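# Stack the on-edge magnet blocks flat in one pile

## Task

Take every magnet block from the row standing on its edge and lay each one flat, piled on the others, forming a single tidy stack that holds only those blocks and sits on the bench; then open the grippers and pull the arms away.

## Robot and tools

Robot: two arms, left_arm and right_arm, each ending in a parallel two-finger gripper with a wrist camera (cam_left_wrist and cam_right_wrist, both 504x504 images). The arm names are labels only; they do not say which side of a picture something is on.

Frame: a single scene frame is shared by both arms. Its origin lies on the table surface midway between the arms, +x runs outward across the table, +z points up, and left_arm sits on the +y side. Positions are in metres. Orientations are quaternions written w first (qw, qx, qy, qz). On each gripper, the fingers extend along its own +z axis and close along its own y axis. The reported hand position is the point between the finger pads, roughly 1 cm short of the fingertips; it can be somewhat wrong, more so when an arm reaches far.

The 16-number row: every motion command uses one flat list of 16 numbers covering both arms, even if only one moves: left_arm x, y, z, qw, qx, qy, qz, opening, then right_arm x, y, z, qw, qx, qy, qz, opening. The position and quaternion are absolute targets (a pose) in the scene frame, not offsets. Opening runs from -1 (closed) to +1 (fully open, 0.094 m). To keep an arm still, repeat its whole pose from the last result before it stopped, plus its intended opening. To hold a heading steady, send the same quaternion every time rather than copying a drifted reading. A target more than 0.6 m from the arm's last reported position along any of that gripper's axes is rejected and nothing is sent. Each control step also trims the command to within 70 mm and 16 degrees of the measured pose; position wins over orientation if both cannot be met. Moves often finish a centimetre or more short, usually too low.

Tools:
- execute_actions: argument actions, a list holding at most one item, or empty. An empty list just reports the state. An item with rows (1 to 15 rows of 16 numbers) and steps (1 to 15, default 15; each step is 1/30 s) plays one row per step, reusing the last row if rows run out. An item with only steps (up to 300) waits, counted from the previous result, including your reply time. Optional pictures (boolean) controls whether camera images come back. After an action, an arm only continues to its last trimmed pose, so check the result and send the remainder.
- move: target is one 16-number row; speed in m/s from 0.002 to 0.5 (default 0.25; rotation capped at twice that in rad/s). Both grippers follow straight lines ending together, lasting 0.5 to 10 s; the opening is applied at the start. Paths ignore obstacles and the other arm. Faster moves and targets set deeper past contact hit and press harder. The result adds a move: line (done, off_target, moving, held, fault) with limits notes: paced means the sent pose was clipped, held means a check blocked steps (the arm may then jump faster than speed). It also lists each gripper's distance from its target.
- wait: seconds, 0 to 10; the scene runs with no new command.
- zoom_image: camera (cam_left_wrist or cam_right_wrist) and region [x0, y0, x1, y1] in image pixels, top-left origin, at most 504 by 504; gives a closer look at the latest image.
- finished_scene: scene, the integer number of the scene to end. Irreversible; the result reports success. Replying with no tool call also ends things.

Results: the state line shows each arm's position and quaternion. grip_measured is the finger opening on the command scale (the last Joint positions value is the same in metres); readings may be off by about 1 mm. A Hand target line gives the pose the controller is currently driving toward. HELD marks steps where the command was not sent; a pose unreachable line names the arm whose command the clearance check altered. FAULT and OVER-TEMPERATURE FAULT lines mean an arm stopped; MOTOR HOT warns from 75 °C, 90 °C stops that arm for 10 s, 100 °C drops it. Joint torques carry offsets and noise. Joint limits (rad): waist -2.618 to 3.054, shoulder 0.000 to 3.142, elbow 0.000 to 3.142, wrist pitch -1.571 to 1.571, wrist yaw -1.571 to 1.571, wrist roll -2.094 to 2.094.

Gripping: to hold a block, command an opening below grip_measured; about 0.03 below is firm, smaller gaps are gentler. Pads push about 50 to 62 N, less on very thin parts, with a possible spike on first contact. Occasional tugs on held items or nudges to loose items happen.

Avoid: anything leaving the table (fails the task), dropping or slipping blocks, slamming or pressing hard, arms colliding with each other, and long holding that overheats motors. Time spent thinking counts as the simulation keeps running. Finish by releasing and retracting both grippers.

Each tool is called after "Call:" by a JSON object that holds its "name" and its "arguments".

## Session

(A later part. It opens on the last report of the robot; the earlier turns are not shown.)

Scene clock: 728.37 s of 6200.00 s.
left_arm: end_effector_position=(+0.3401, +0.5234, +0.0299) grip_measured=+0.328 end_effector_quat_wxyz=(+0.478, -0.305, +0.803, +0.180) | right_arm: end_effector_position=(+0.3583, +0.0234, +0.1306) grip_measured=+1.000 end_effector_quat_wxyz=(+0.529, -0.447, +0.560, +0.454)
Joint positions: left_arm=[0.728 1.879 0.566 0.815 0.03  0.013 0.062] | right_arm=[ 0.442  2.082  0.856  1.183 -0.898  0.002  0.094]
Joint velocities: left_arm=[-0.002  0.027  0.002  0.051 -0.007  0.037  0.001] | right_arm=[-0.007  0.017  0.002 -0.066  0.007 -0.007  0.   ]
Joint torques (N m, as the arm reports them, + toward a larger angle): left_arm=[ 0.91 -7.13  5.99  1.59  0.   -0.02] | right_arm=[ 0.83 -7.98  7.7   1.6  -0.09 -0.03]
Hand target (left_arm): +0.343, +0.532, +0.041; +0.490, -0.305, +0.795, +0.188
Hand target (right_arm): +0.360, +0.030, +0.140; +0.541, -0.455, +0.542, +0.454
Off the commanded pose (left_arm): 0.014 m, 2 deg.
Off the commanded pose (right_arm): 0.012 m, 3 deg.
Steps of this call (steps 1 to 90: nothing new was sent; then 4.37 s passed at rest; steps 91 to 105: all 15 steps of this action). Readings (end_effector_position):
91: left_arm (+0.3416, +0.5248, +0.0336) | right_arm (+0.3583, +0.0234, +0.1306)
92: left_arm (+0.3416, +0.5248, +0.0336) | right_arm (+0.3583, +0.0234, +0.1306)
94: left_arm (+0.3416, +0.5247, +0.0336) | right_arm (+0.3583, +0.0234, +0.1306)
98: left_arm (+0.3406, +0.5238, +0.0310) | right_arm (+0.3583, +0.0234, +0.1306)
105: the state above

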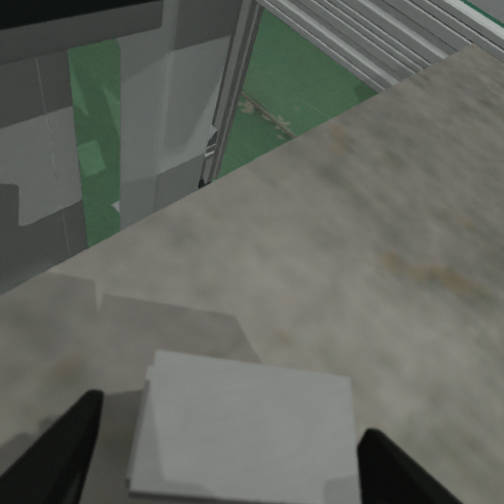

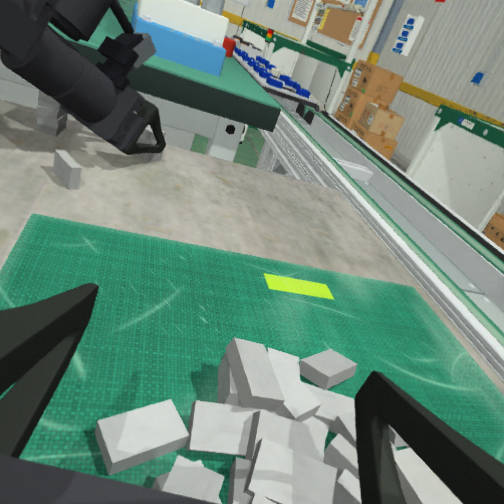

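Call:
{"name": "move", "arguments": {"target": [0.325,0.515,0.105,0.490,-0.305,0.7946,0.188,0.35,0.36,0.03,0.14,0.542,-0.455,0.542,0.455,1], "speed": 0.1}}

Call:
{"name": "zoom_image", "arguments": {"camera": "cam_right_wrist", "region": [110,90,210,190]}}

Call:
{"name": "move", "arguments": {"target": [0.30,0.43,0.13,0.124,-0.306,0.943,0.04,0.35,0.36,0.03,0.14,0.542,-0.455,0.542,0.455,1], "speed": 0.15}}

Scene clock: 733.77 s of 6200.00 s.
left_arm: end_effector_position=(+0.3248, +0.5089, +0.0900) grip_measured=+0.348 end_effector_quat_wxyz=(+0.475, -0.306, +0.806, +0.178) | right_arm: end_effector_position=(+0.3583, +0.0234, +0.1306) grip_measured=+1.000 end_effector_quat_wxyz=(+0.529, -0.447, +0.560, +0.454)
Joint positions: left_arm=[0.728 1.555 0.566 0.481 0.03  0.013 0.063] | right_arm=[ 0.442  2.082  0.856  1.183 -0.898  0.002  0.094]
Joint velocities: left_arm=[ 0.012 -0.017 -0.017 -0.081 -0.037 -0.007  0.   ] | right_arm=[ 0.002  0.002 -0.022 -0.022  0.022  0.007  0.   ]
Joint torques (N m, as the arm reports them, + toward a larger angle): left_arm=[ 0.86 -7.03  6.9   1.59  0.03 -0.02] | right_arm=[ 0.75 -7.95  7.76  1.57 -0.1  -0.02]
Hand target (left_arm): +0.325, +0.515, +0.106; +0.490, -0.305, +0.795, +0.188
Hand target (right_arm): +0.360, +0.030, +0.140; +0.541, -0.455, +0.542, +0.454
Off the commanded pose (left_arm): 0.016 m, 2 deg.
Off the commanded pose (right_arm): 0.012 m, 3 deg.
After step 90, 1.00 s passed at rest.
move: off_target (left_arm, right_arm)

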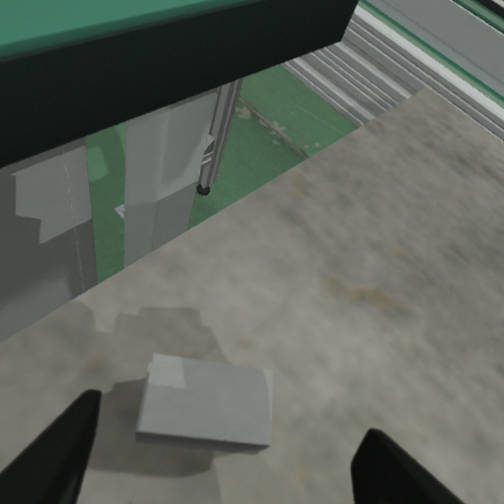

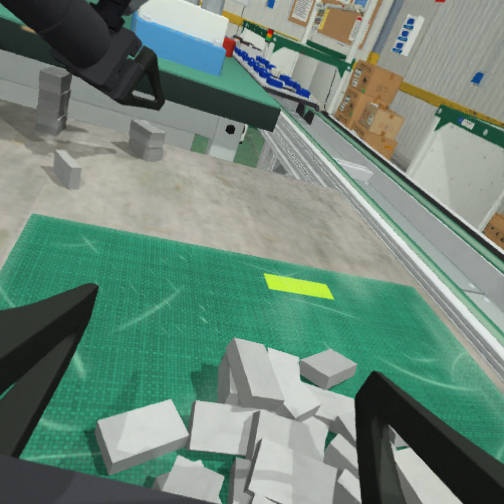

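Region (110, 90, 210, 190) of cam_right_wrist's 504x504 image, scaled by 5.040, with more detail than that image has.

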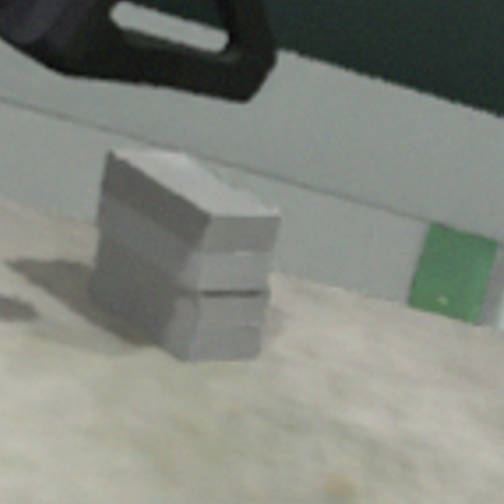

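Scene clock: 737.07 s of 6200.00 s.
left_arm: end_effector_position=(+0.2918, +0.4261, +0.1230) grip_measured=+0.348 end_effector_quat_wxyz=(+0.111, -0.307, +0.944, +0.039) | right_arm: end_effector_position=(+0.3583, +0.0234, +0.1306) grip_measured=+1.000 end_effector_quat_wxyz=(+0.529, -0.447, +0.560, +0.454)
Joint positions: left_arm=[ 0.599  1.608  1.297 -1.023 -0.004  0.001  0.063] | right_arm=[ 0.442  2.082  0.856  1.183 -0.898  0.002  0.094]
Joint velocities: left_arm=[-0.002  0.012 -0.007 -0.051 -0.007 -0.007 -0.   ] | right_arm=[-0.002 -0.012 -0.007  0.051 -0.007 -0.022  0.   ]
Joint torques (N m, as the arm reports them, + toward a larger angle): left_arm=[-1.19 -5.61  9.14  0.59 -0.1  -0.07] | right_arm=[ 0.7  -7.98  7.75  1.6  -0.06 -0.03]
Hand target (left_arm): +0.299, +0.429, +0.132; +0.122, -0.304, +0.944, +0.046
Hand target (right_arm): +0.360, +0.030, +0.140; +0.541, -0.455, +0.542, +0.454
Off the commanded pose (left_arm): 0.011 m, 1 deg.
Off the commanded pose (right_arm): 0.012 m, 3 deg.
move: off_target (left_arm, right_arm)

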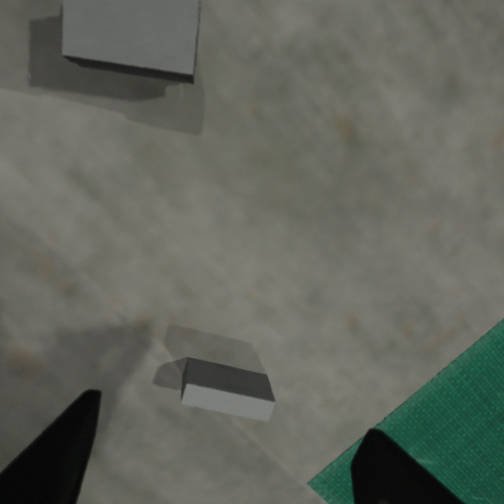

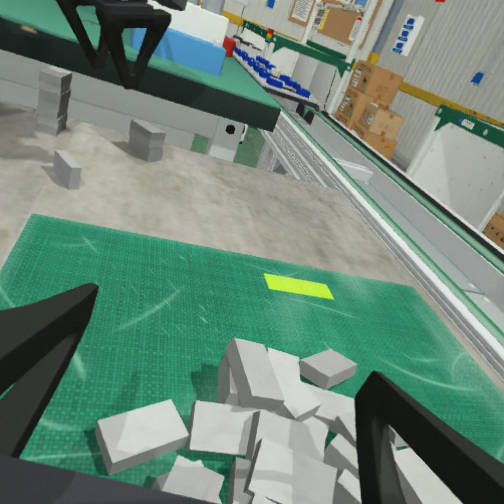

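Call:
{"name": "move", "arguments": {"target": [0.266,0.392,0.085,-0.249,-0.254,0.932,-0.068,0.35,0.36,0.03,0.14,0.542,-0.455,0.542,0.455,1], "speed": 0.12}}

Call:
{"name": "move", "arguments": {"target": [0.270,0.395,0.05,-0.249,-0.254,0.932,-0.068,0.35,0.36,0.03,0.14,0.542,-0.455,0.542,0.455,1], "speed": 0.06}}

Call:
{"name": "zoom_image", "arguments": {"camera": "cam_right_wrist", "region": [30,90,190,220]}}

Scene clock: 753.10 s of 6200.00 s.
left_arm: end_effector_position=(+0.2677, +0.3947, +0.0852) grip_measured=+0.348 end_effector_quat_wxyz=(-0.184, -0.265, +0.945, -0.049) | right_arm: end_effector_position=(+0.3583, +0.0234, +0.1306) grip_measured=+1.000 end_effector_quat_wxyz=(+0.529, -0.447, +0.560, +0.454)
Joint positions: left_arm=[ 0.554  2.064  1.682 -1.572 -0.019  0.033  0.063] | right_arm=[ 0.442  2.082  0.856  1.183 -0.898  0.002  0.094]
Joint velocities: left_arm=[ 0.002  0.017  0.002 -0.066 -0.022 -0.022  0.   ] | right_arm=[-0.002  0.002  0.002  0.051 -0.037 -0.022  0.   ]
Joint torques (N m, as the arm reports them, + toward a larger angle): left_arm=[-1.04 -8.18  5.35 -0.54 -0.1   0.02] | right_arm=[ 0.69 -8.04  7.78  1.6  -0.1  -0.05]
Hand target (left_arm): +0.266, +0.392, +0.085; -0.195, -0.255, +0.946, -0.046
Hand target (right_arm): +0.360, +0.030, +0.140; +0.541, -0.455, +0.542, +0.454
Off the commanded pose (left_arm): 0.003 m, 8 deg.
Off the commanded pose (right_arm): 0.012 m, 3 deg.
joint sent to its limit (left arm) — the command would take joint 4 (wrist pitch) past its lower limit, so that joint was sent only as far as its limit.
After step 90, 9.60 s passed at rest.
move: off_target (left_arm, right_arm)

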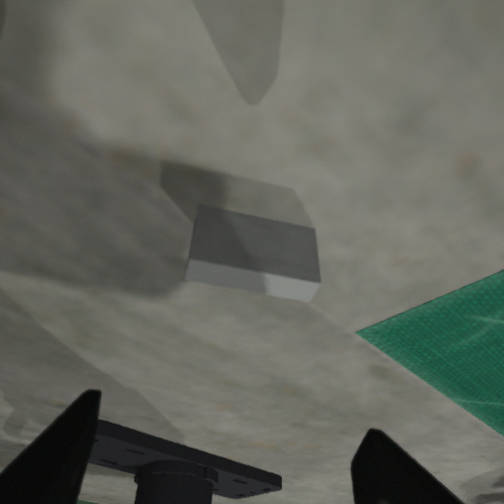

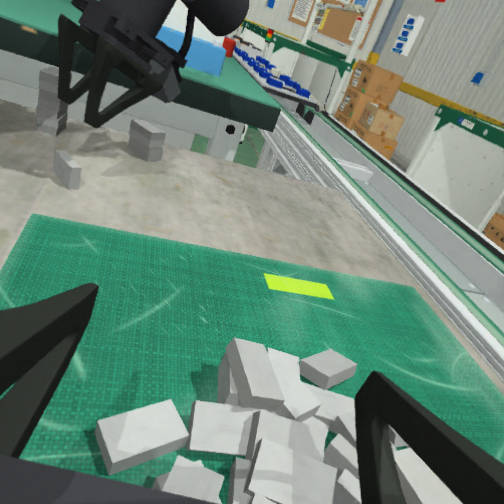

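Scene clock: 754.57 s of 6200.00 s.
left_arm: end_effector_position=(+0.2645, +0.3927, +0.0433) grip_measured=+0.348 end_effector_quat_wxyz=(-0.250, -0.259, +0.930, -0.070) | right_arm: end_effector_position=(+0.3583, +0.0234, +0.1306) grip_measured=+1.000 end_effector_quat_wxyz=(+0.529, -0.447, +0.560, +0.454)
Joint positions: left_arm=[ 0.554  2.223  1.7   -1.573 -0.019  0.035  0.063] | right_arm=[ 0.442  2.082  0.856  1.183 -0.898  0.002  0.094]
Joint velocities: left_arm=[-0.017  0.012 -0.007  0.051 -0.051 -0.066  0.   ] | right_arm=[-0.002  0.007  0.007 -0.037 -0.022 -0.007  0.   ]
Joint torques (N m, as the arm reports them, + toward a larger angle): left_arm=[-0.59 -9.8   7.17 -0.73 -0.05  0.01] | right_arm=[ 0.75 -8.02  7.76  1.58 -0.09 -0.03]
Hand target (left_arm): +0.270, +0.395, +0.050; -0.241, -0.254, +0.934, -0.065
Hand target (right_arm): +0.360, +0.030, +0.140; +0.541, -0.455, +0.542, +0.454
Off the commanded pose (left_arm): 0.009 m, 1 deg.
Off the commanded pose (right_arm): 0.012 m, 3 deg.
joint sent to its limit (left arm) — the command would take joint 4 (wrist pitch) past its lower limit, so that joint was sent only as far as its limit.
move: off_target (right_arm)

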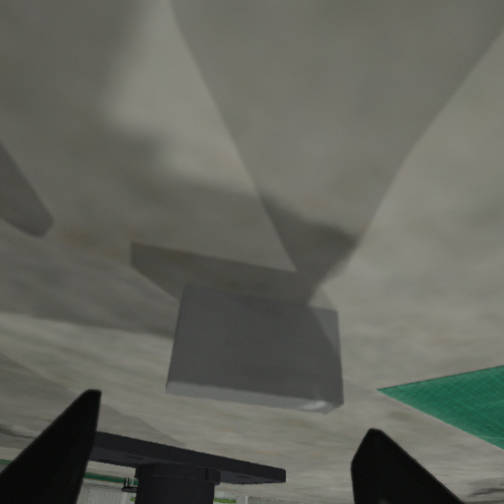

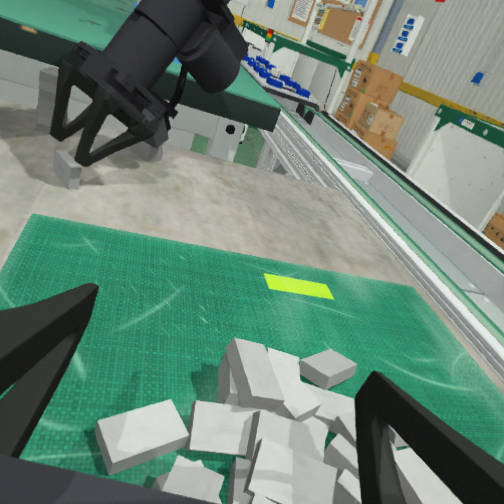

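Region (30, 90, 190, 220) of cam_right_wrist's 504x504 image, scaled by 3.150, with more detail than that image has; it fills the top 410 rows of this view, and the rest is white.

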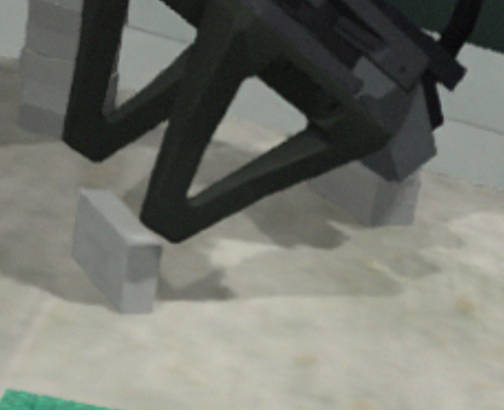

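Call:
{"name": "move", "arguments": {"target": [0.2745,0.3925,0.042,-0.245,-0.254,0.933,-0.067,0.35,0.36,0.03,0.14,0.542,-0.455,0.542,0.455,1], "speed": 0.03}}

Call:
{"name": "zoom_image", "arguments": {"camera": "cam_right_wrist", "region": [30,90,190,220]}}

Scene clock: 765.20 s of 6200.00 s.
left_arm: end_effector_position=(+0.2661, +0.3916, +0.0380) grip_measured=+0.348 end_effector_quat_wxyz=(-0.257, -0.256, +0.929, -0.071) | right_arm: end_effector_position=(+0.3583, +0.0234, +0.1306) grip_measured=+1.000 end_effector_quat_wxyz=(+0.529, -0.447, +0.560, +0.454)
Joint positions: left_arm=[ 0.548  2.246  1.71  -1.573 -0.019  0.035  0.063] | right_arm=[ 0.442  2.082  0.856  1.183 -0.898  0.002  0.094]
Joint velocities: left_arm=[-0.002 -0.002 -0.007  0.007 -0.037  0.037 -0.   ] | right_arm=[ 0.007 -0.002  0.007 -0.11   0.007  0.022  0.   ]
Joint torques (N m, as the arm reports them, + toward a larger angle): left_arm=[-1.02 -9.72  7.16 -0.66  0.02 -0.08] | right_arm=[ 0.76 -8.03  7.79  1.58 -0.09 -0.04]
Hand target (left_arm): +0.274, +0.392, +0.042; -0.245, -0.254, +0.933, -0.067
Hand target (right_arm): +0.360, +0.030, +0.140; +0.541, -0.455, +0.542, +0.454
Off the commanded pose (left_arm): 0.009 m, 1 deg.
Off the commanded pose (right_arm): 0.012 m, 3 deg.
After step 90, 6.53 s passed at rest.
move: off_target (right_arm)

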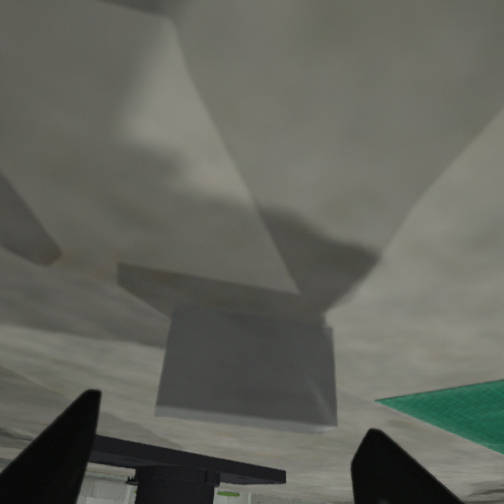

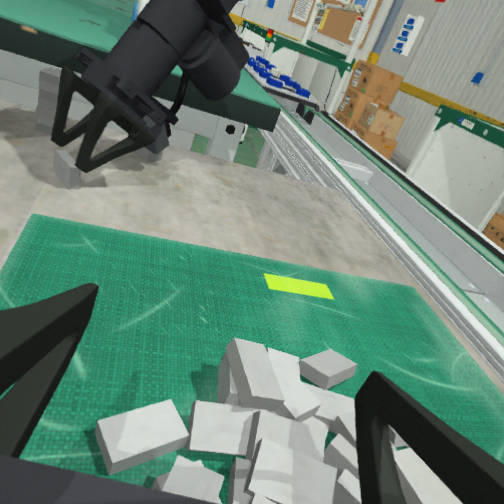

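Region (30, 90, 190, 220) of cam_right_wrist's 504x504 image, scaled by 3.150, with more detail than that image has; it fills the top 410 rows of this view, and the rest is white.

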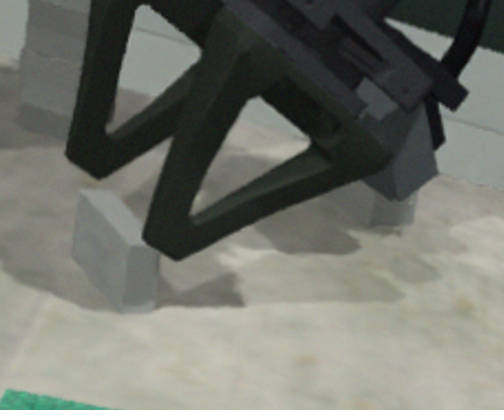

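Call:
{"name": "move", "arguments": {"target": [0.2764,0.3893,0.036,-0.242,-0.254,0.934,-0.066,0.35,0.36,0.03,0.14,0.542,-0.455,0.542,0.455,1], "speed": 0.03}}

Call:
{"name": "zoom_image", "arguments": {"camera": "cam_right_wrist", "region": [30,90,190,220]}}

Scene clock: 777.00 s of 6200.00 s.
left_arm: end_effector_position=(+0.2704, +0.3908, +0.0361) grip_measured=+0.348 end_effector_quat_wxyz=(-0.250, -0.254, +0.932, -0.067) | right_arm: end_effector_position=(+0.3583, +0.0234, +0.1306) grip_measured=+1.000 end_effector_quat_wxyz=(+0.529, -0.447, +0.560, +0.454)
Joint positions: left_arm=[ 0.538  2.246  1.71  -1.559 -0.019  0.03   0.063] | right_arm=[ 0.442  2.082  0.856  1.183 -0.898  0.002  0.094]
Joint velocities: left_arm=[ 0.022 -0.012 -0.017  0.066 -0.007  0.007  0.   ] | right_arm=[-0.007 -0.012 -0.017 -0.037 -0.007 -0.051  0.   ]
Joint torques (N m, as the arm reports them, + toward a larger angle): left_arm=[-1.   -9.73  5.41 -0.51  0.07 -0.1 ] | right_arm=[ 0.69 -8.02  7.71  1.59 -0.08 -0.03]
Hand target (left_arm): +0.276, +0.389, +0.036; -0.242, -0.254, +0.934, -0.066
Hand target (right_arm): +0.360, +0.030, +0.140; +0.541, -0.455, +0.542, +0.454
Off the commanded pose (left_arm): 0.006 m, 1 deg.
Off the commanded pose (right_arm): 0.012 m, 3 deg.
After step 90, 7.77 s passed at rest.
move: off_target (right_arm)

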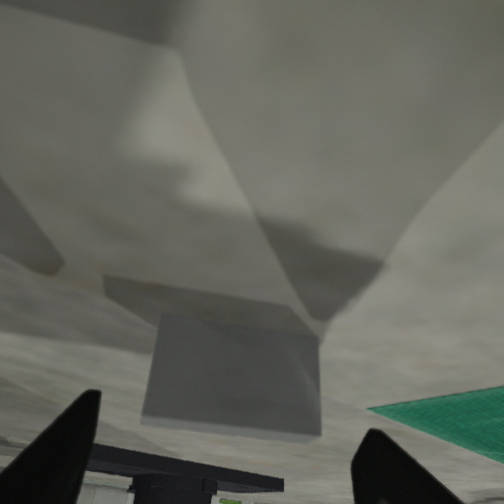

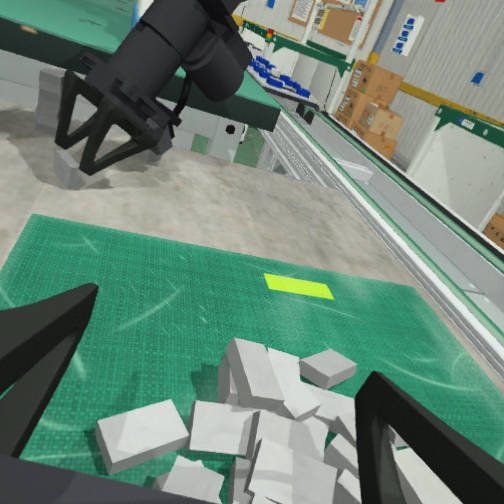

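Region (30, 90, 190, 220) of cam_right_wrist's 504x504 image, scaled by 3.150, with more detail than that image has; it fills the top 410 rows of this view, and the rest is white.

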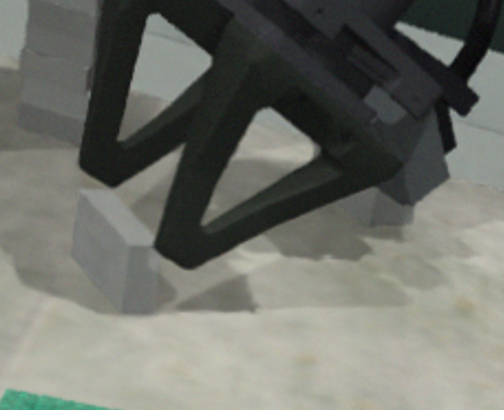

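Call:
{"name": "move", "arguments": {"target": [0.2764,0.3893,0.028,-0.242,-0.254,0.934,-0.066,0.35,0.36,0.03,0.14,0.542,-0.455,0.542,0.455,1], "speed": 0.02}}

Call:
{"name": "zoom_image", "arguments": {"camera": "cam_right_wrist", "region": [30,90,190,220]}}

Scene clock: 786.30 s of 6200.00 s.
left_arm: end_effector_position=(+0.2741, +0.3931, +0.0294) grip_measured=+0.348 end_effector_quat_wxyz=(-0.244, -0.254, +0.933, -0.066) | right_arm: end_effector_position=(+0.3583, +0.0234, +0.1306) grip_measured=+1.000 end_effector_quat_wxyz=(+0.529, -0.447, +0.560, +0.454)
Joint positions: left_arm=[ 0.538  2.259  1.71  -1.533 -0.019  0.03   0.063] | right_arm=[ 0.442  2.082  0.856  1.183 -0.898  0.002  0.094]
Joint velocities: left_arm=[-0.017 -0.012  0.002  0.037  0.051 -0.007  0.001] | right_arm=[ 0.007  0.007 -0.017 -0.037 -0.066 -0.11   0.   ]
Joint torques (N m, as the arm reports them, + toward a larger angle): left_arm=[-1.01 -9.95  4.01 -0.52  0.06 -0.08] | right_arm=[ 0.71 -8.    7.69  1.61 -0.07 -0.02]
Hand target (left_arm): +0.276, +0.389, +0.028; -0.242, -0.254, +0.934, -0.066
Hand target (right_arm): +0.360, +0.030, +0.140; +0.541, -0.455, +0.542, +0.454
Off the commanded pose (left_arm): 0.005 m, 0 deg.
Off the commanded pose (right_arm): 0.012 m, 3 deg.
After step 90, 4.90 s passed at rest.
move: off_target (right_arm)

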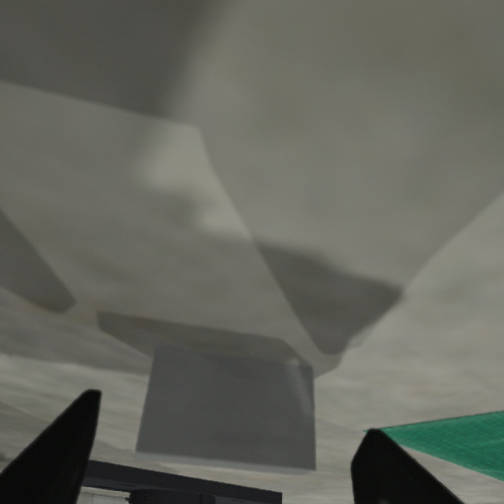

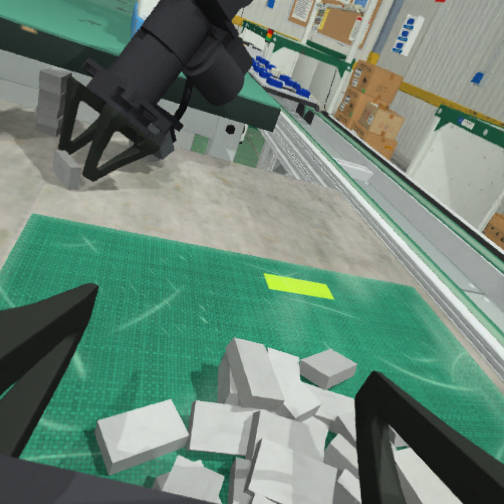

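Region (30, 90, 190, 220) of cam_right_wrist's 504x504 image, scaled by 3.150, with more detail than that image has; it fills the top 410 rows of this view, and the rest is white.

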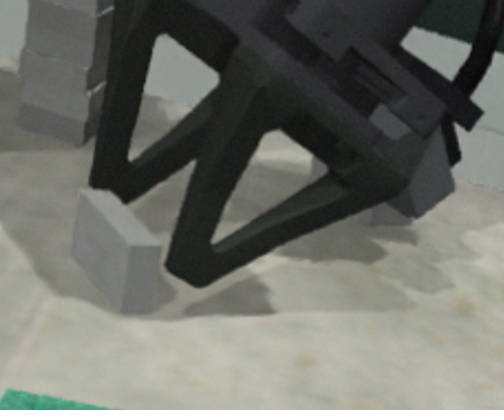

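Call:
{"name": "move", "arguments": {"target": [0.2698,0.3855,0.029,-0.245,-0.254,0.933,-0.067,0.35,0.36,0.03,0.14,0.542,-0.455,0.542,0.455,1], "speed": 0.02}}

Call:
{"name": "zoom_image", "arguments": {"camera": "cam_right_wrist", "region": [30,90,190,220]}}

Scene clock: 805.63 s of 6200.00 s.
left_arm: end_effector_position=(+0.2652, +0.3875, +0.0235) grip_measured=+0.348 end_effector_quat_wxyz=(-0.260, -0.253, +0.929, -0.070) | right_arm: end_effector_position=(+0.3583, +0.0234, +0.1306) grip_measured=+1.000 end_effector_quat_wxyz=(+0.529, -0.447, +0.560, +0.454)
Joint positions: left_arm=[ 0.538  2.259  1.667 -1.524 -0.019  0.03   0.063] | right_arm=[ 0.442  2.082  0.856  1.183 -0.898  0.002  0.094]
Joint velocities: left_arm=[-0.032 -0.002 -0.002  0.051 -0.037  0.022 -0.001] | right_arm=[-0.002 -0.002 -0.017 -0.037 -0.037 -0.051  0.   ]
Joint torques (N m, as the arm reports them, + toward a larger angle): left_arm=[ -0.9  -11.77   4.15  -0.52   0.05  -0.1 ] | right_arm=[ 0.77 -8.01  7.77  1.59 -0.09 -0.03]
Hand target (left_arm): +0.270, +0.386, +0.029; -0.245, -0.254, +0.933, -0.067
Hand target (right_arm): +0.360, +0.030, +0.140; +0.541, -0.455, +0.542, +0.454
Off the commanded pose (left_arm): 0.007 m, 2 deg.
Off the commanded pose (right_arm): 0.012 m, 3 deg.
After step 90, 14.93 s passed at rest.
move: off_target (right_arm)

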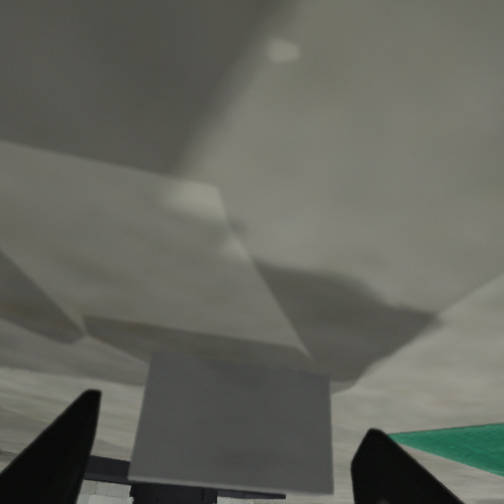

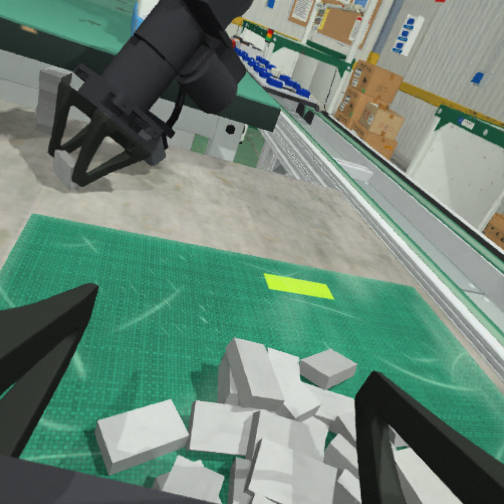

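Region (30, 90, 190, 220) of cam_right_wrist's 504x504 image, scaled by 3.150, with more detail than that image has; it fills the top 410 rows of this view, and the rest is white.

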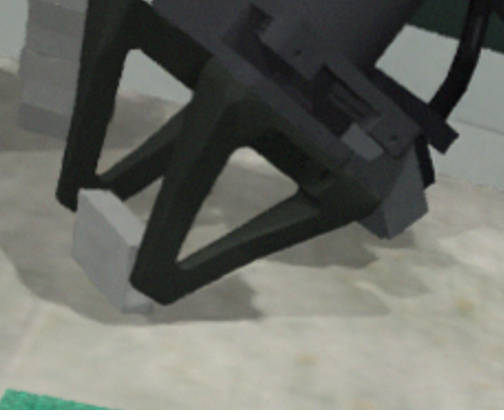

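Call:
{"name": "move", "arguments": {"target": [0.2737,0.3878,0.027,-0.245,-0.254,0.933,-0.067,0.35,0.36,0.03,0.14,0.542,-0.455,0.542,0.455,1], "speed": 0.015}}

Call:
{"name": "zoom_image", "arguments": {"camera": "cam_right_wrist", "region": [30,90,190,220]}}

Scene clock: 811.20 s of 6200.00 s.
left_arm: end_effector_position=(+0.2654, +0.3875, +0.0234) grip_measured=+0.348 end_effector_quat_wxyz=(-0.259, -0.253, +0.929, -0.070) | right_arm: end_effector_position=(+0.3583, +0.0234, +0.1306) grip_measured=+1.000 end_effector_quat_wxyz=(+0.529, -0.447, +0.560, +0.454)
Joint positions: left_arm=[ 0.538  2.259  1.667 -1.523 -0.019  0.03   0.063] | right_arm=[ 0.442  2.082  0.856  1.183 -0.898  0.002  0.094]
Joint velocities: left_arm=[-0.007  0.007 -0.012  0.007 -0.007 -0.037 -0.   ] | right_arm=[-0.002  0.002 -0.007  0.037 -0.022  0.022  0.   ]
Joint torques (N m, as the arm reports them, + toward a larger angle): left_arm=[ -0.9  -10.23   6.19  -0.59   0.08  -0.11] | right_arm=[ 0.81 -8.02  7.77  1.6  -0.08 -0.03]
Hand target (left_arm): +0.274, +0.388, +0.027; -0.245, -0.254, +0.933, -0.067
Hand target (right_arm): +0.360, +0.030, +0.140; +0.541, -0.455, +0.542, +0.454
Off the commanded pose (left_arm): 0.009 m, 2 deg.
Off the commanded pose (right_arm): 0.012 m, 3 deg.
After step 90, 0.77 s passed at rest.
move: off_target (right_arm)

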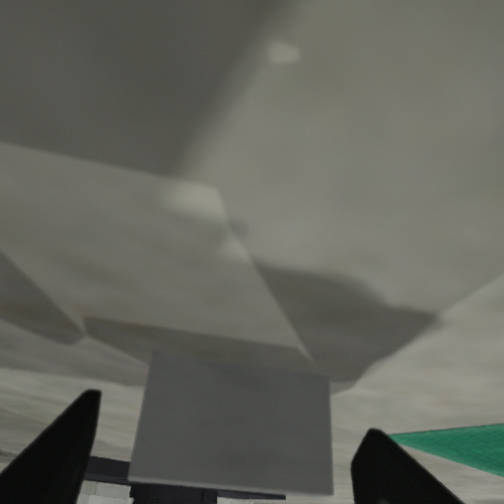

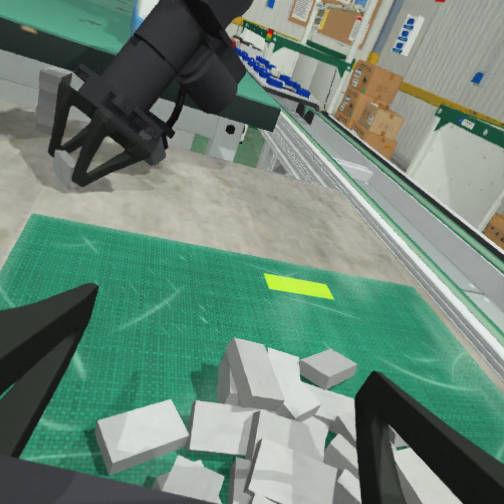

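Region (30, 90, 190, 220) of cam_right_wrist's 504x504 image, scaled by 3.150, with more detail than that image has; it fills the top 410 rows of this view, and the rest is white.

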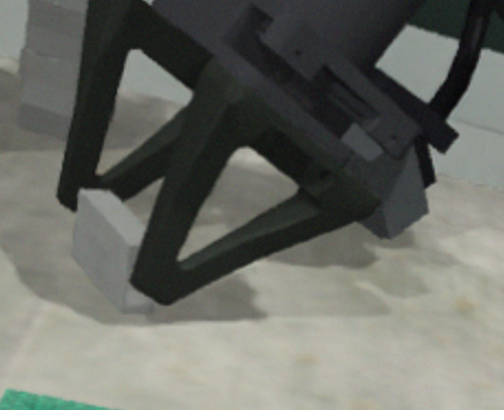

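Call:
{"name": "move", "arguments": {"target": [0.2768,0.3896,0.027,-0.245,-0.254,0.933,-0.067,0.35,0.36,0.03,0.14,0.542,-0.455,0.542,0.455,1], "speed": 0.015}}

Call:
{"name": "zoom_image", "arguments": {"camera": "cam_right_wrist", "region": [30,90,190,220]}}

Scene clock: 816.37 s of 6200.00 s.
left_arm: end_effector_position=(+0.2680, +0.3892, +0.0231) grip_measured=+0.348 end_effector_quat_wxyz=(-0.256, -0.254, +0.930, -0.069) | right_arm: end_effector_position=(+0.3583, +0.0234, +0.1306) grip_measured=+1.000 end_effector_quat_wxyz=(+0.529, -0.447, +0.560, +0.454)
Joint positions: left_arm=[ 0.538  2.265  1.68  -1.523 -0.019  0.029  0.063] | right_arm=[ 0.442  2.082  0.856  1.183 -0.898  0.002  0.094]
Joint velocities: left_arm=[-0.007 -0.007 -0.002  0.007  0.007  0.037  0.   ] | right_arm=[-0.017 -0.012  0.012  0.022 -0.037  0.037  0.   ]
Joint torques (N m, as the arm reports them, + toward a larger angle): left_arm=[-1.03 -9.79  7.12 -0.67  0.07 -0.1 ] | right_arm=[ 0.77 -7.98  7.74  1.59 -0.09 -0.03]
Hand target (left_arm): +0.277, +0.389, +0.027; -0.245, -0.254, +0.933, -0.067
Hand target (right_arm): +0.360, +0.030, +0.140; +0.541, -0.455, +0.542, +0.454
Off the commanded pose (left_arm): 0.010 m, 1 deg.
Off the commanded pose (right_arm): 0.012 m, 3 deg.
After step 90, 0.37 s passed at rest.
move: off_target (right_arm)

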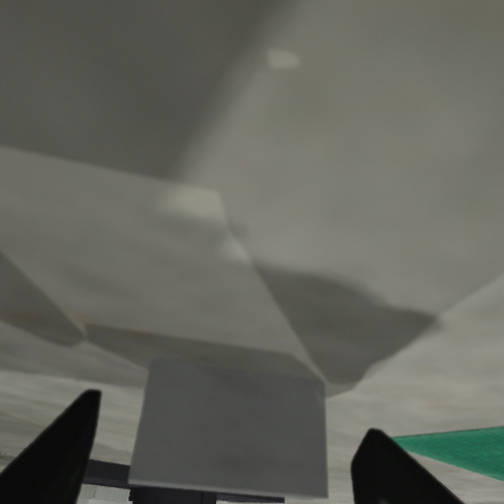

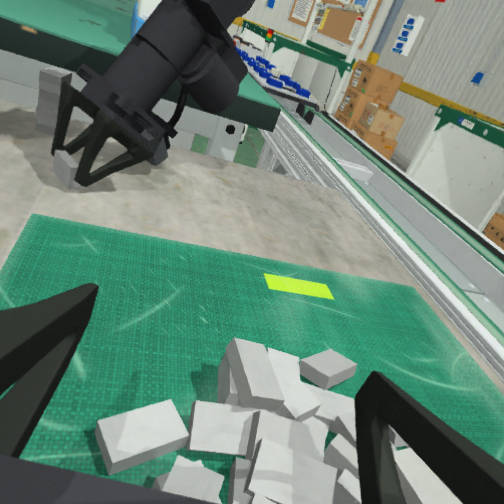

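Region (30, 90, 190, 220) of cam_right_wrist's 504x504 image, scaled by 3.150, with more detail than that image has; it fills the top 410 rows of this view, and the rest is white.

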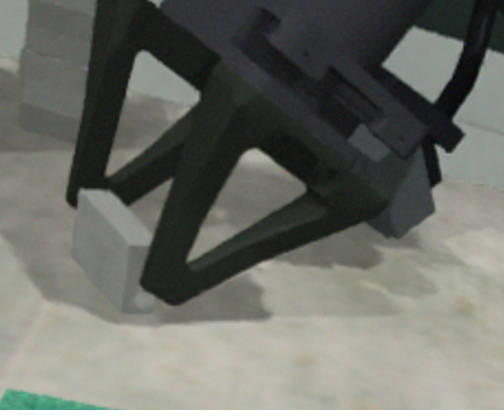

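Call:
{"name": "move", "arguments": {"target": [0.2772,0.3898,0.0225,-0.245,-0.254,0.933,-0.067,0.35,0.36,0.03,0.14,0.542,-0.455,0.542,0.455,1], "speed": 0.015}}

Call:
{"name": "zoom_image", "arguments": {"camera": "cam_right_wrist", "region": [30,90,190,220]}}

Scene clock: 821.17 s of 6200.00 s.
left_arm: end_effector_position=(+0.2680, +0.3892, +0.0231) grip_measured=+0.348 end_effector_quat_wxyz=(-0.256, -0.254, +0.930, -0.069) | right_arm: end_effector_position=(+0.3583, +0.0234, +0.1306) grip_measured=+1.000 end_effector_quat_wxyz=(+0.529, -0.447, +0.560, +0.454)
Joint positions: left_arm=[ 0.538  2.265  1.68  -1.523 -0.019  0.029  0.063] | right_arm=[ 0.442  2.082  0.856  1.183 -0.898  0.002  0.094]
Joint velocities: left_arm=[-0.017 -0.012  0.002  0.022  0.051  0.066 -0.   ] | right_arm=[ 0.012  0.007 -0.002 -0.022  0.007  0.037  0.   ]
Joint torques (N m, as the arm reports them, + toward a larger angle): left_arm=[-1.03 -9.14  6.56 -0.56  0.06 -0.1 ] | right_arm=[ 0.8  -8.03  7.73  1.6  -0.08 -0.03]
Hand target (left_arm): +0.277, +0.390, +0.023; -0.245, -0.254, +0.933, -0.067
Hand target (right_arm): +0.360, +0.030, +0.140; +0.541, -0.455, +0.542, +0.454
Off the commanded pose (left_arm): 0.009 m, 1 deg.
Off the commanded pose (right_arm): 0.012 m, 3 deg.
move: off_target (right_arm)

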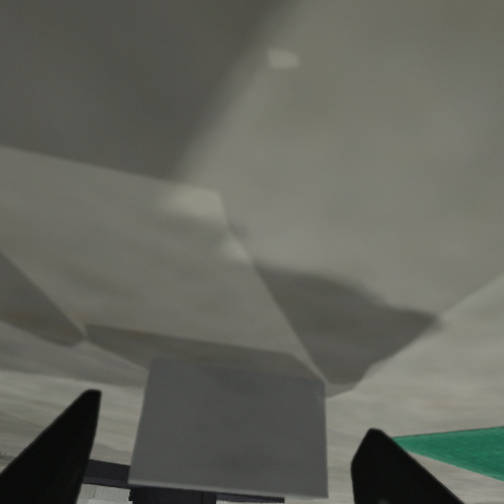

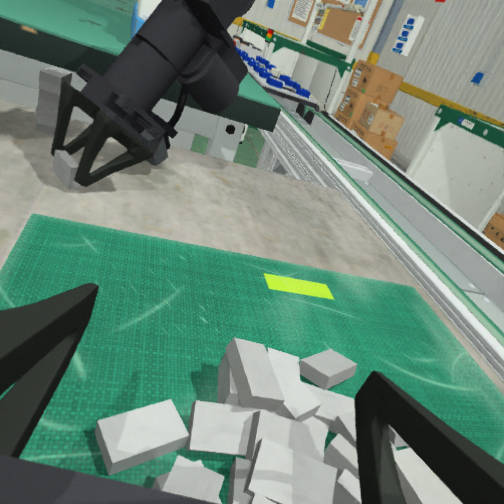

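Region (30, 90, 190, 220) of cam_right_wrist's 504x504 image, scaled by 3.150, with more detail than that image has; it fills the top 410 rows of this view, and the rest is white.

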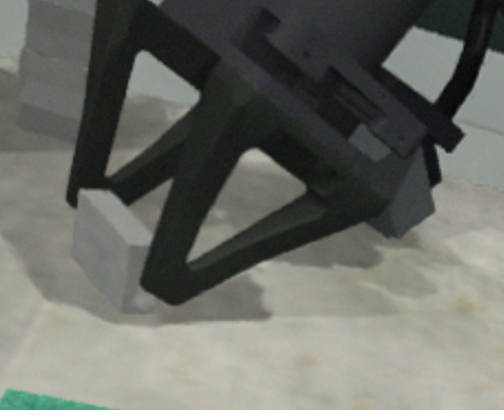

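Call:
{"name": "move", "arguments": {"target": [0.2772,0.3898,0.017,-0.245,-0.254,0.933,-0.067,0.35,0.36,0.03,0.14,0.542,-0.455,0.542,0.455,1], "speed": 0.01}}

Call:
{"name": "zoom_image", "arguments": {"camera": "cam_right_wrist", "region": [30,90,190,220]}}

Scene clock: 826.40 s of 6200.00 s.
left_arm: end_effector_position=(+0.2700, +0.3905, +0.0175) grip_measured=+0.348 end_effector_quat_wxyz=(-0.254, -0.254, +0.931, -0.069) | right_arm: end_effector_position=(+0.3583, +0.0234, +0.1306) grip_measured=+1.000 end_effector_quat_wxyz=(+0.529, -0.447, +0.560, +0.454)
Joint positions: left_arm=[ 0.538  2.277  1.68  -1.506 -0.019  0.029  0.063] | right_arm=[ 0.442  2.082  0.856  1.183 -0.898  0.002  0.094]
Joint velocities: left_arm=[ 0.002 -0.012  0.002 -0.022 -0.037  0.007  0.   ] | right_arm=[-0.017  0.012 -0.012  0.007 -0.095 -0.051  0.   ]
Joint torques (N m, as the arm reports them, + toward a larger angle): left_arm=[-0.94 -9.57  5.65 -0.52  0.08 -0.1 ] | right_arm=[ 0.73 -8.03  7.78  1.58 -0.1  -0.03]
Hand target (left_arm): +0.277, +0.390, +0.017; -0.245, -0.254, +0.933, -0.067
Hand target (right_arm): +0.360, +0.030, +0.140; +0.541, -0.455, +0.542, +0.454
Off the commanded pose (left_arm): 0.007 m, 1 deg.
Off the commanded pose (right_arm): 0.012 m, 3 deg.
move: off_target (right_arm)

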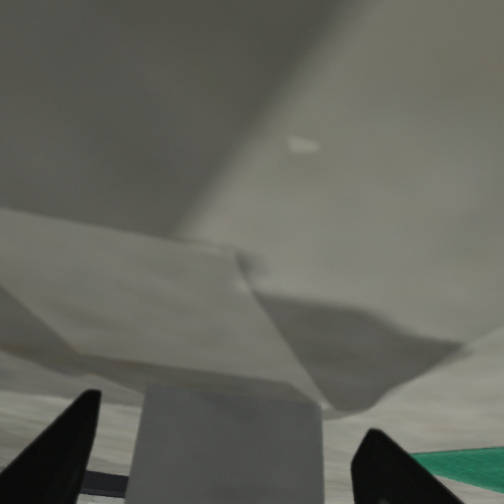

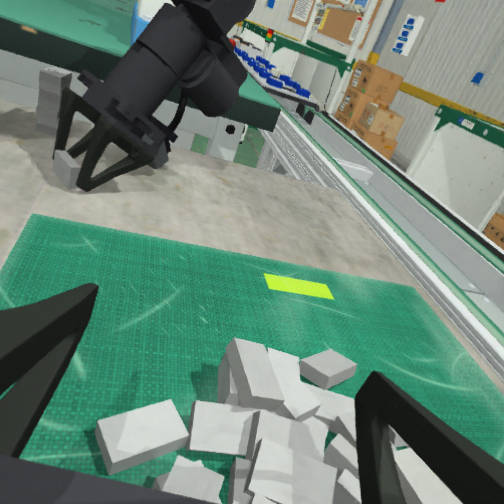

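Region (30, 90, 190, 220) of cam_right_wrist's 504x504 image, scaled by 3.150, with more detail than that image has; it fills the top 410 rows of this view, and the rest is white.

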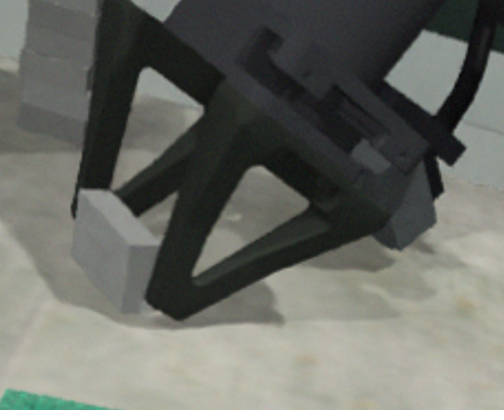

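Call:
{"name": "move", "arguments": {"target": [0.2758,0.3890,0.018,-0.262,-0.253,0.929,-0.071,0.35,0.36,0.03,0.14,0.542,-0.455,0.542,0.455,1], "speed": 0.01}}

Call:
{"name": "zoom_image", "arguments": {"camera": "cam_right_wrist", "region": [30,90,190,220]}}

Scene clock: 844.77 s of 6200.00 s.
left_arm: end_effector_position=(+0.2687, +0.3896, +0.0145) grip_measured=+0.348 end_effector_quat_wxyz=(-0.268, -0.254, +0.926, -0.073) | right_arm: end_effector_position=(+0.3583, +0.0234, +0.1306) grip_measured=+1.000 end_effector_quat_wxyz=(+0.529, -0.447, +0.560, +0.454)
Joint positions: left_arm=[ 0.538  2.305  1.699 -1.528 -0.019  0.027  0.063] | right_arm=[ 0.442  2.082  0.856  1.183 -0.898  0.002  0.094]
Joint velocities: left_arm=[-0.002  0.012 -0.007 -0.022 -0.022  0.037  0.001] | right_arm=[ 0.022 -0.017 -0.002  0.022 -0.066  0.051  0.   ]
Joint torques (N m, as the arm reports them, + toward a larger angle): left_arm=[-1.06 -9.77  6.89 -0.75  0.06 -0.09] | right_arm=[ 0.71 -8.05  7.76  1.59 -0.1  -0.05]
Hand target (left_arm): +0.276, +0.389, +0.018; -0.262, -0.253, +0.929, -0.071
Hand target (right_arm): +0.360, +0.030, +0.140; +0.541, -0.455, +0.542, +0.454
Off the commanded pose (left_arm): 0.008 m, 1 deg.
Off the commanded pose (right_arm): 0.012 m, 3 deg.
After step 90, 12.77 s passed at rest.
move: off_target (right_arm)

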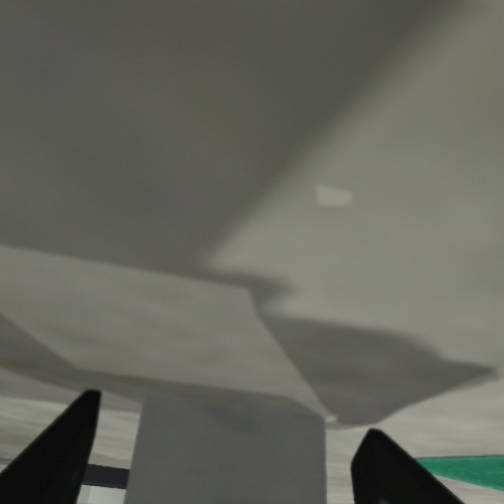

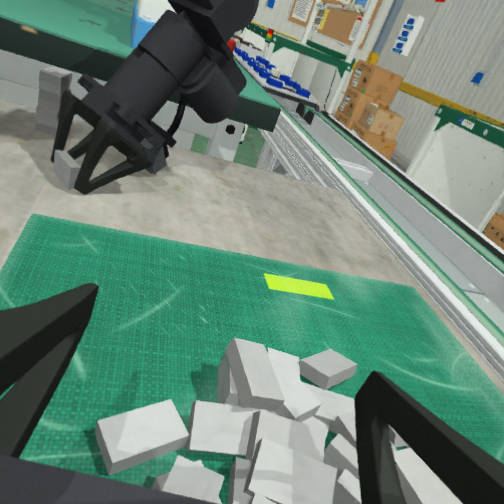

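Region (30, 90, 190, 220) of cam_right_wrist's 504x504 image, scaled by 3.150, with more detail than that image has; it fills the top 410 rows of this view, and the rest is white.

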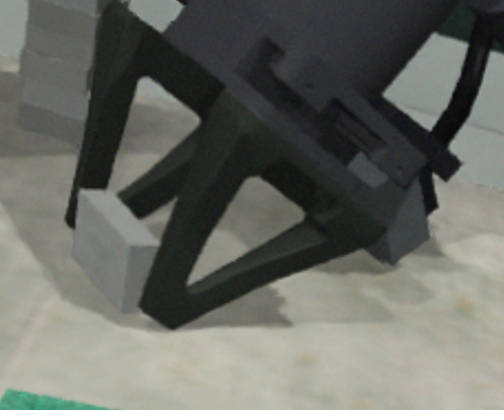

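Call:
{"name": "move", "arguments": {"target": [0.2758,0.3890,0.027,-0.262,-0.253,0.929,-0.071,0.35,0.36,0.03,0.14,0.542,-0.455,0.542,0.455,1], "speed": 0.01}}

Call:
{"name": "zoom_image", "arguments": {"camera": "cam_right_wrist", "region": [30,90,190,220]}}

Scene clock: 862.63 s of 6200.00 s.
left_arm: end_effector_position=(+0.2688, +0.3897, +0.0187) grip_measured=+0.348 end_effector_quat_wxyz=(-0.271, -0.253, +0.926, -0.073) | right_arm: end_effector_position=(+0.3583, +0.0234, +0.1306) grip_measured=+1.000 end_effector_quat_wxyz=(+0.529, -0.447, +0.560, +0.454)
Joint positions: left_arm=[ 0.538  2.305  1.714 -1.548 -0.019  0.027  0.063] | right_arm=[ 0.442  2.082  0.856  1.183 -0.898  0.002  0.094]
Joint velocities: left_arm=[-0.012  0.002 -0.012 -0.037 -0.037 -0.022 -0.   ] | right_arm=[-0.002 -0.002  0.002  0.007 -0.037  0.037  0.   ]
Joint torques (N m, as the arm reports them, + toward a larger angle): left_arm=[ -1.12 -10.71   6.94  -0.86   0.04  -0.08] | right_arm=[ 0.71 -8.05  7.69  1.59 -0.09 -0.02]
Hand target (left_arm): +0.276, +0.389, +0.027; -0.262, -0.253, +0.929, -0.071
Hand target (right_arm): +0.360, +0.030, +0.140; +0.541, -0.455, +0.542, +0.454
Off the commanded pose (left_arm): 0.011 m, 1 deg.
Off the commanded pose (right_arm): 0.012 m, 3 deg.
After step 90, 12.27 s passed at rest.
move: off_target (left_arm, right_arm)

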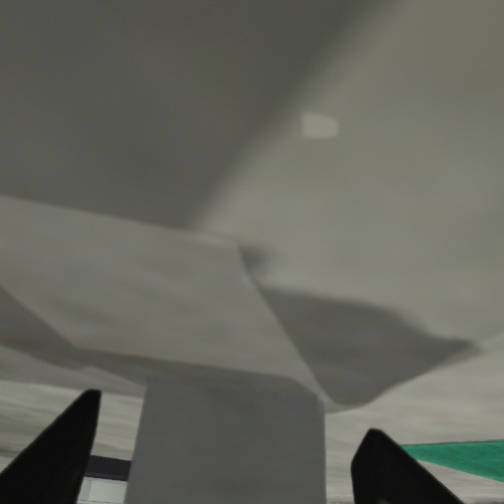

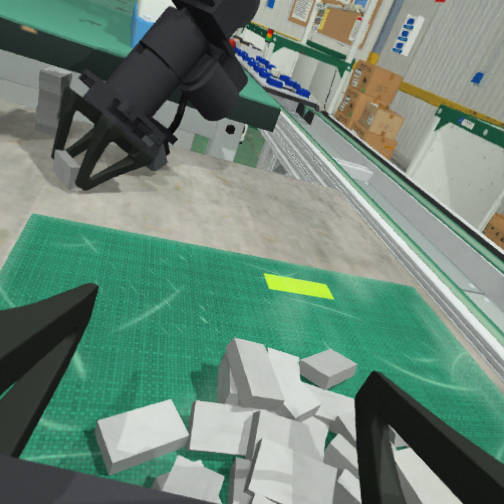

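Region (30, 90, 190, 220) of cam_right_wrist's 504x504 image, scaled by 3.150, with more detail than that image has; it fills the top 410 rows of this view, and the rest is white.

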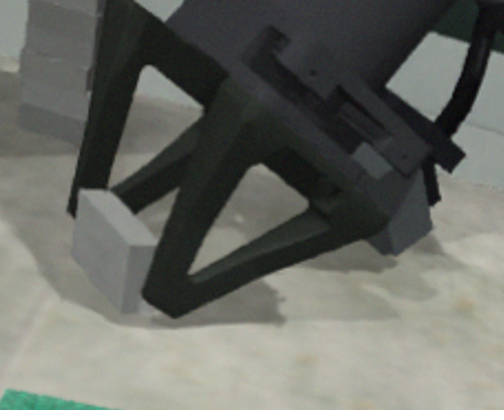

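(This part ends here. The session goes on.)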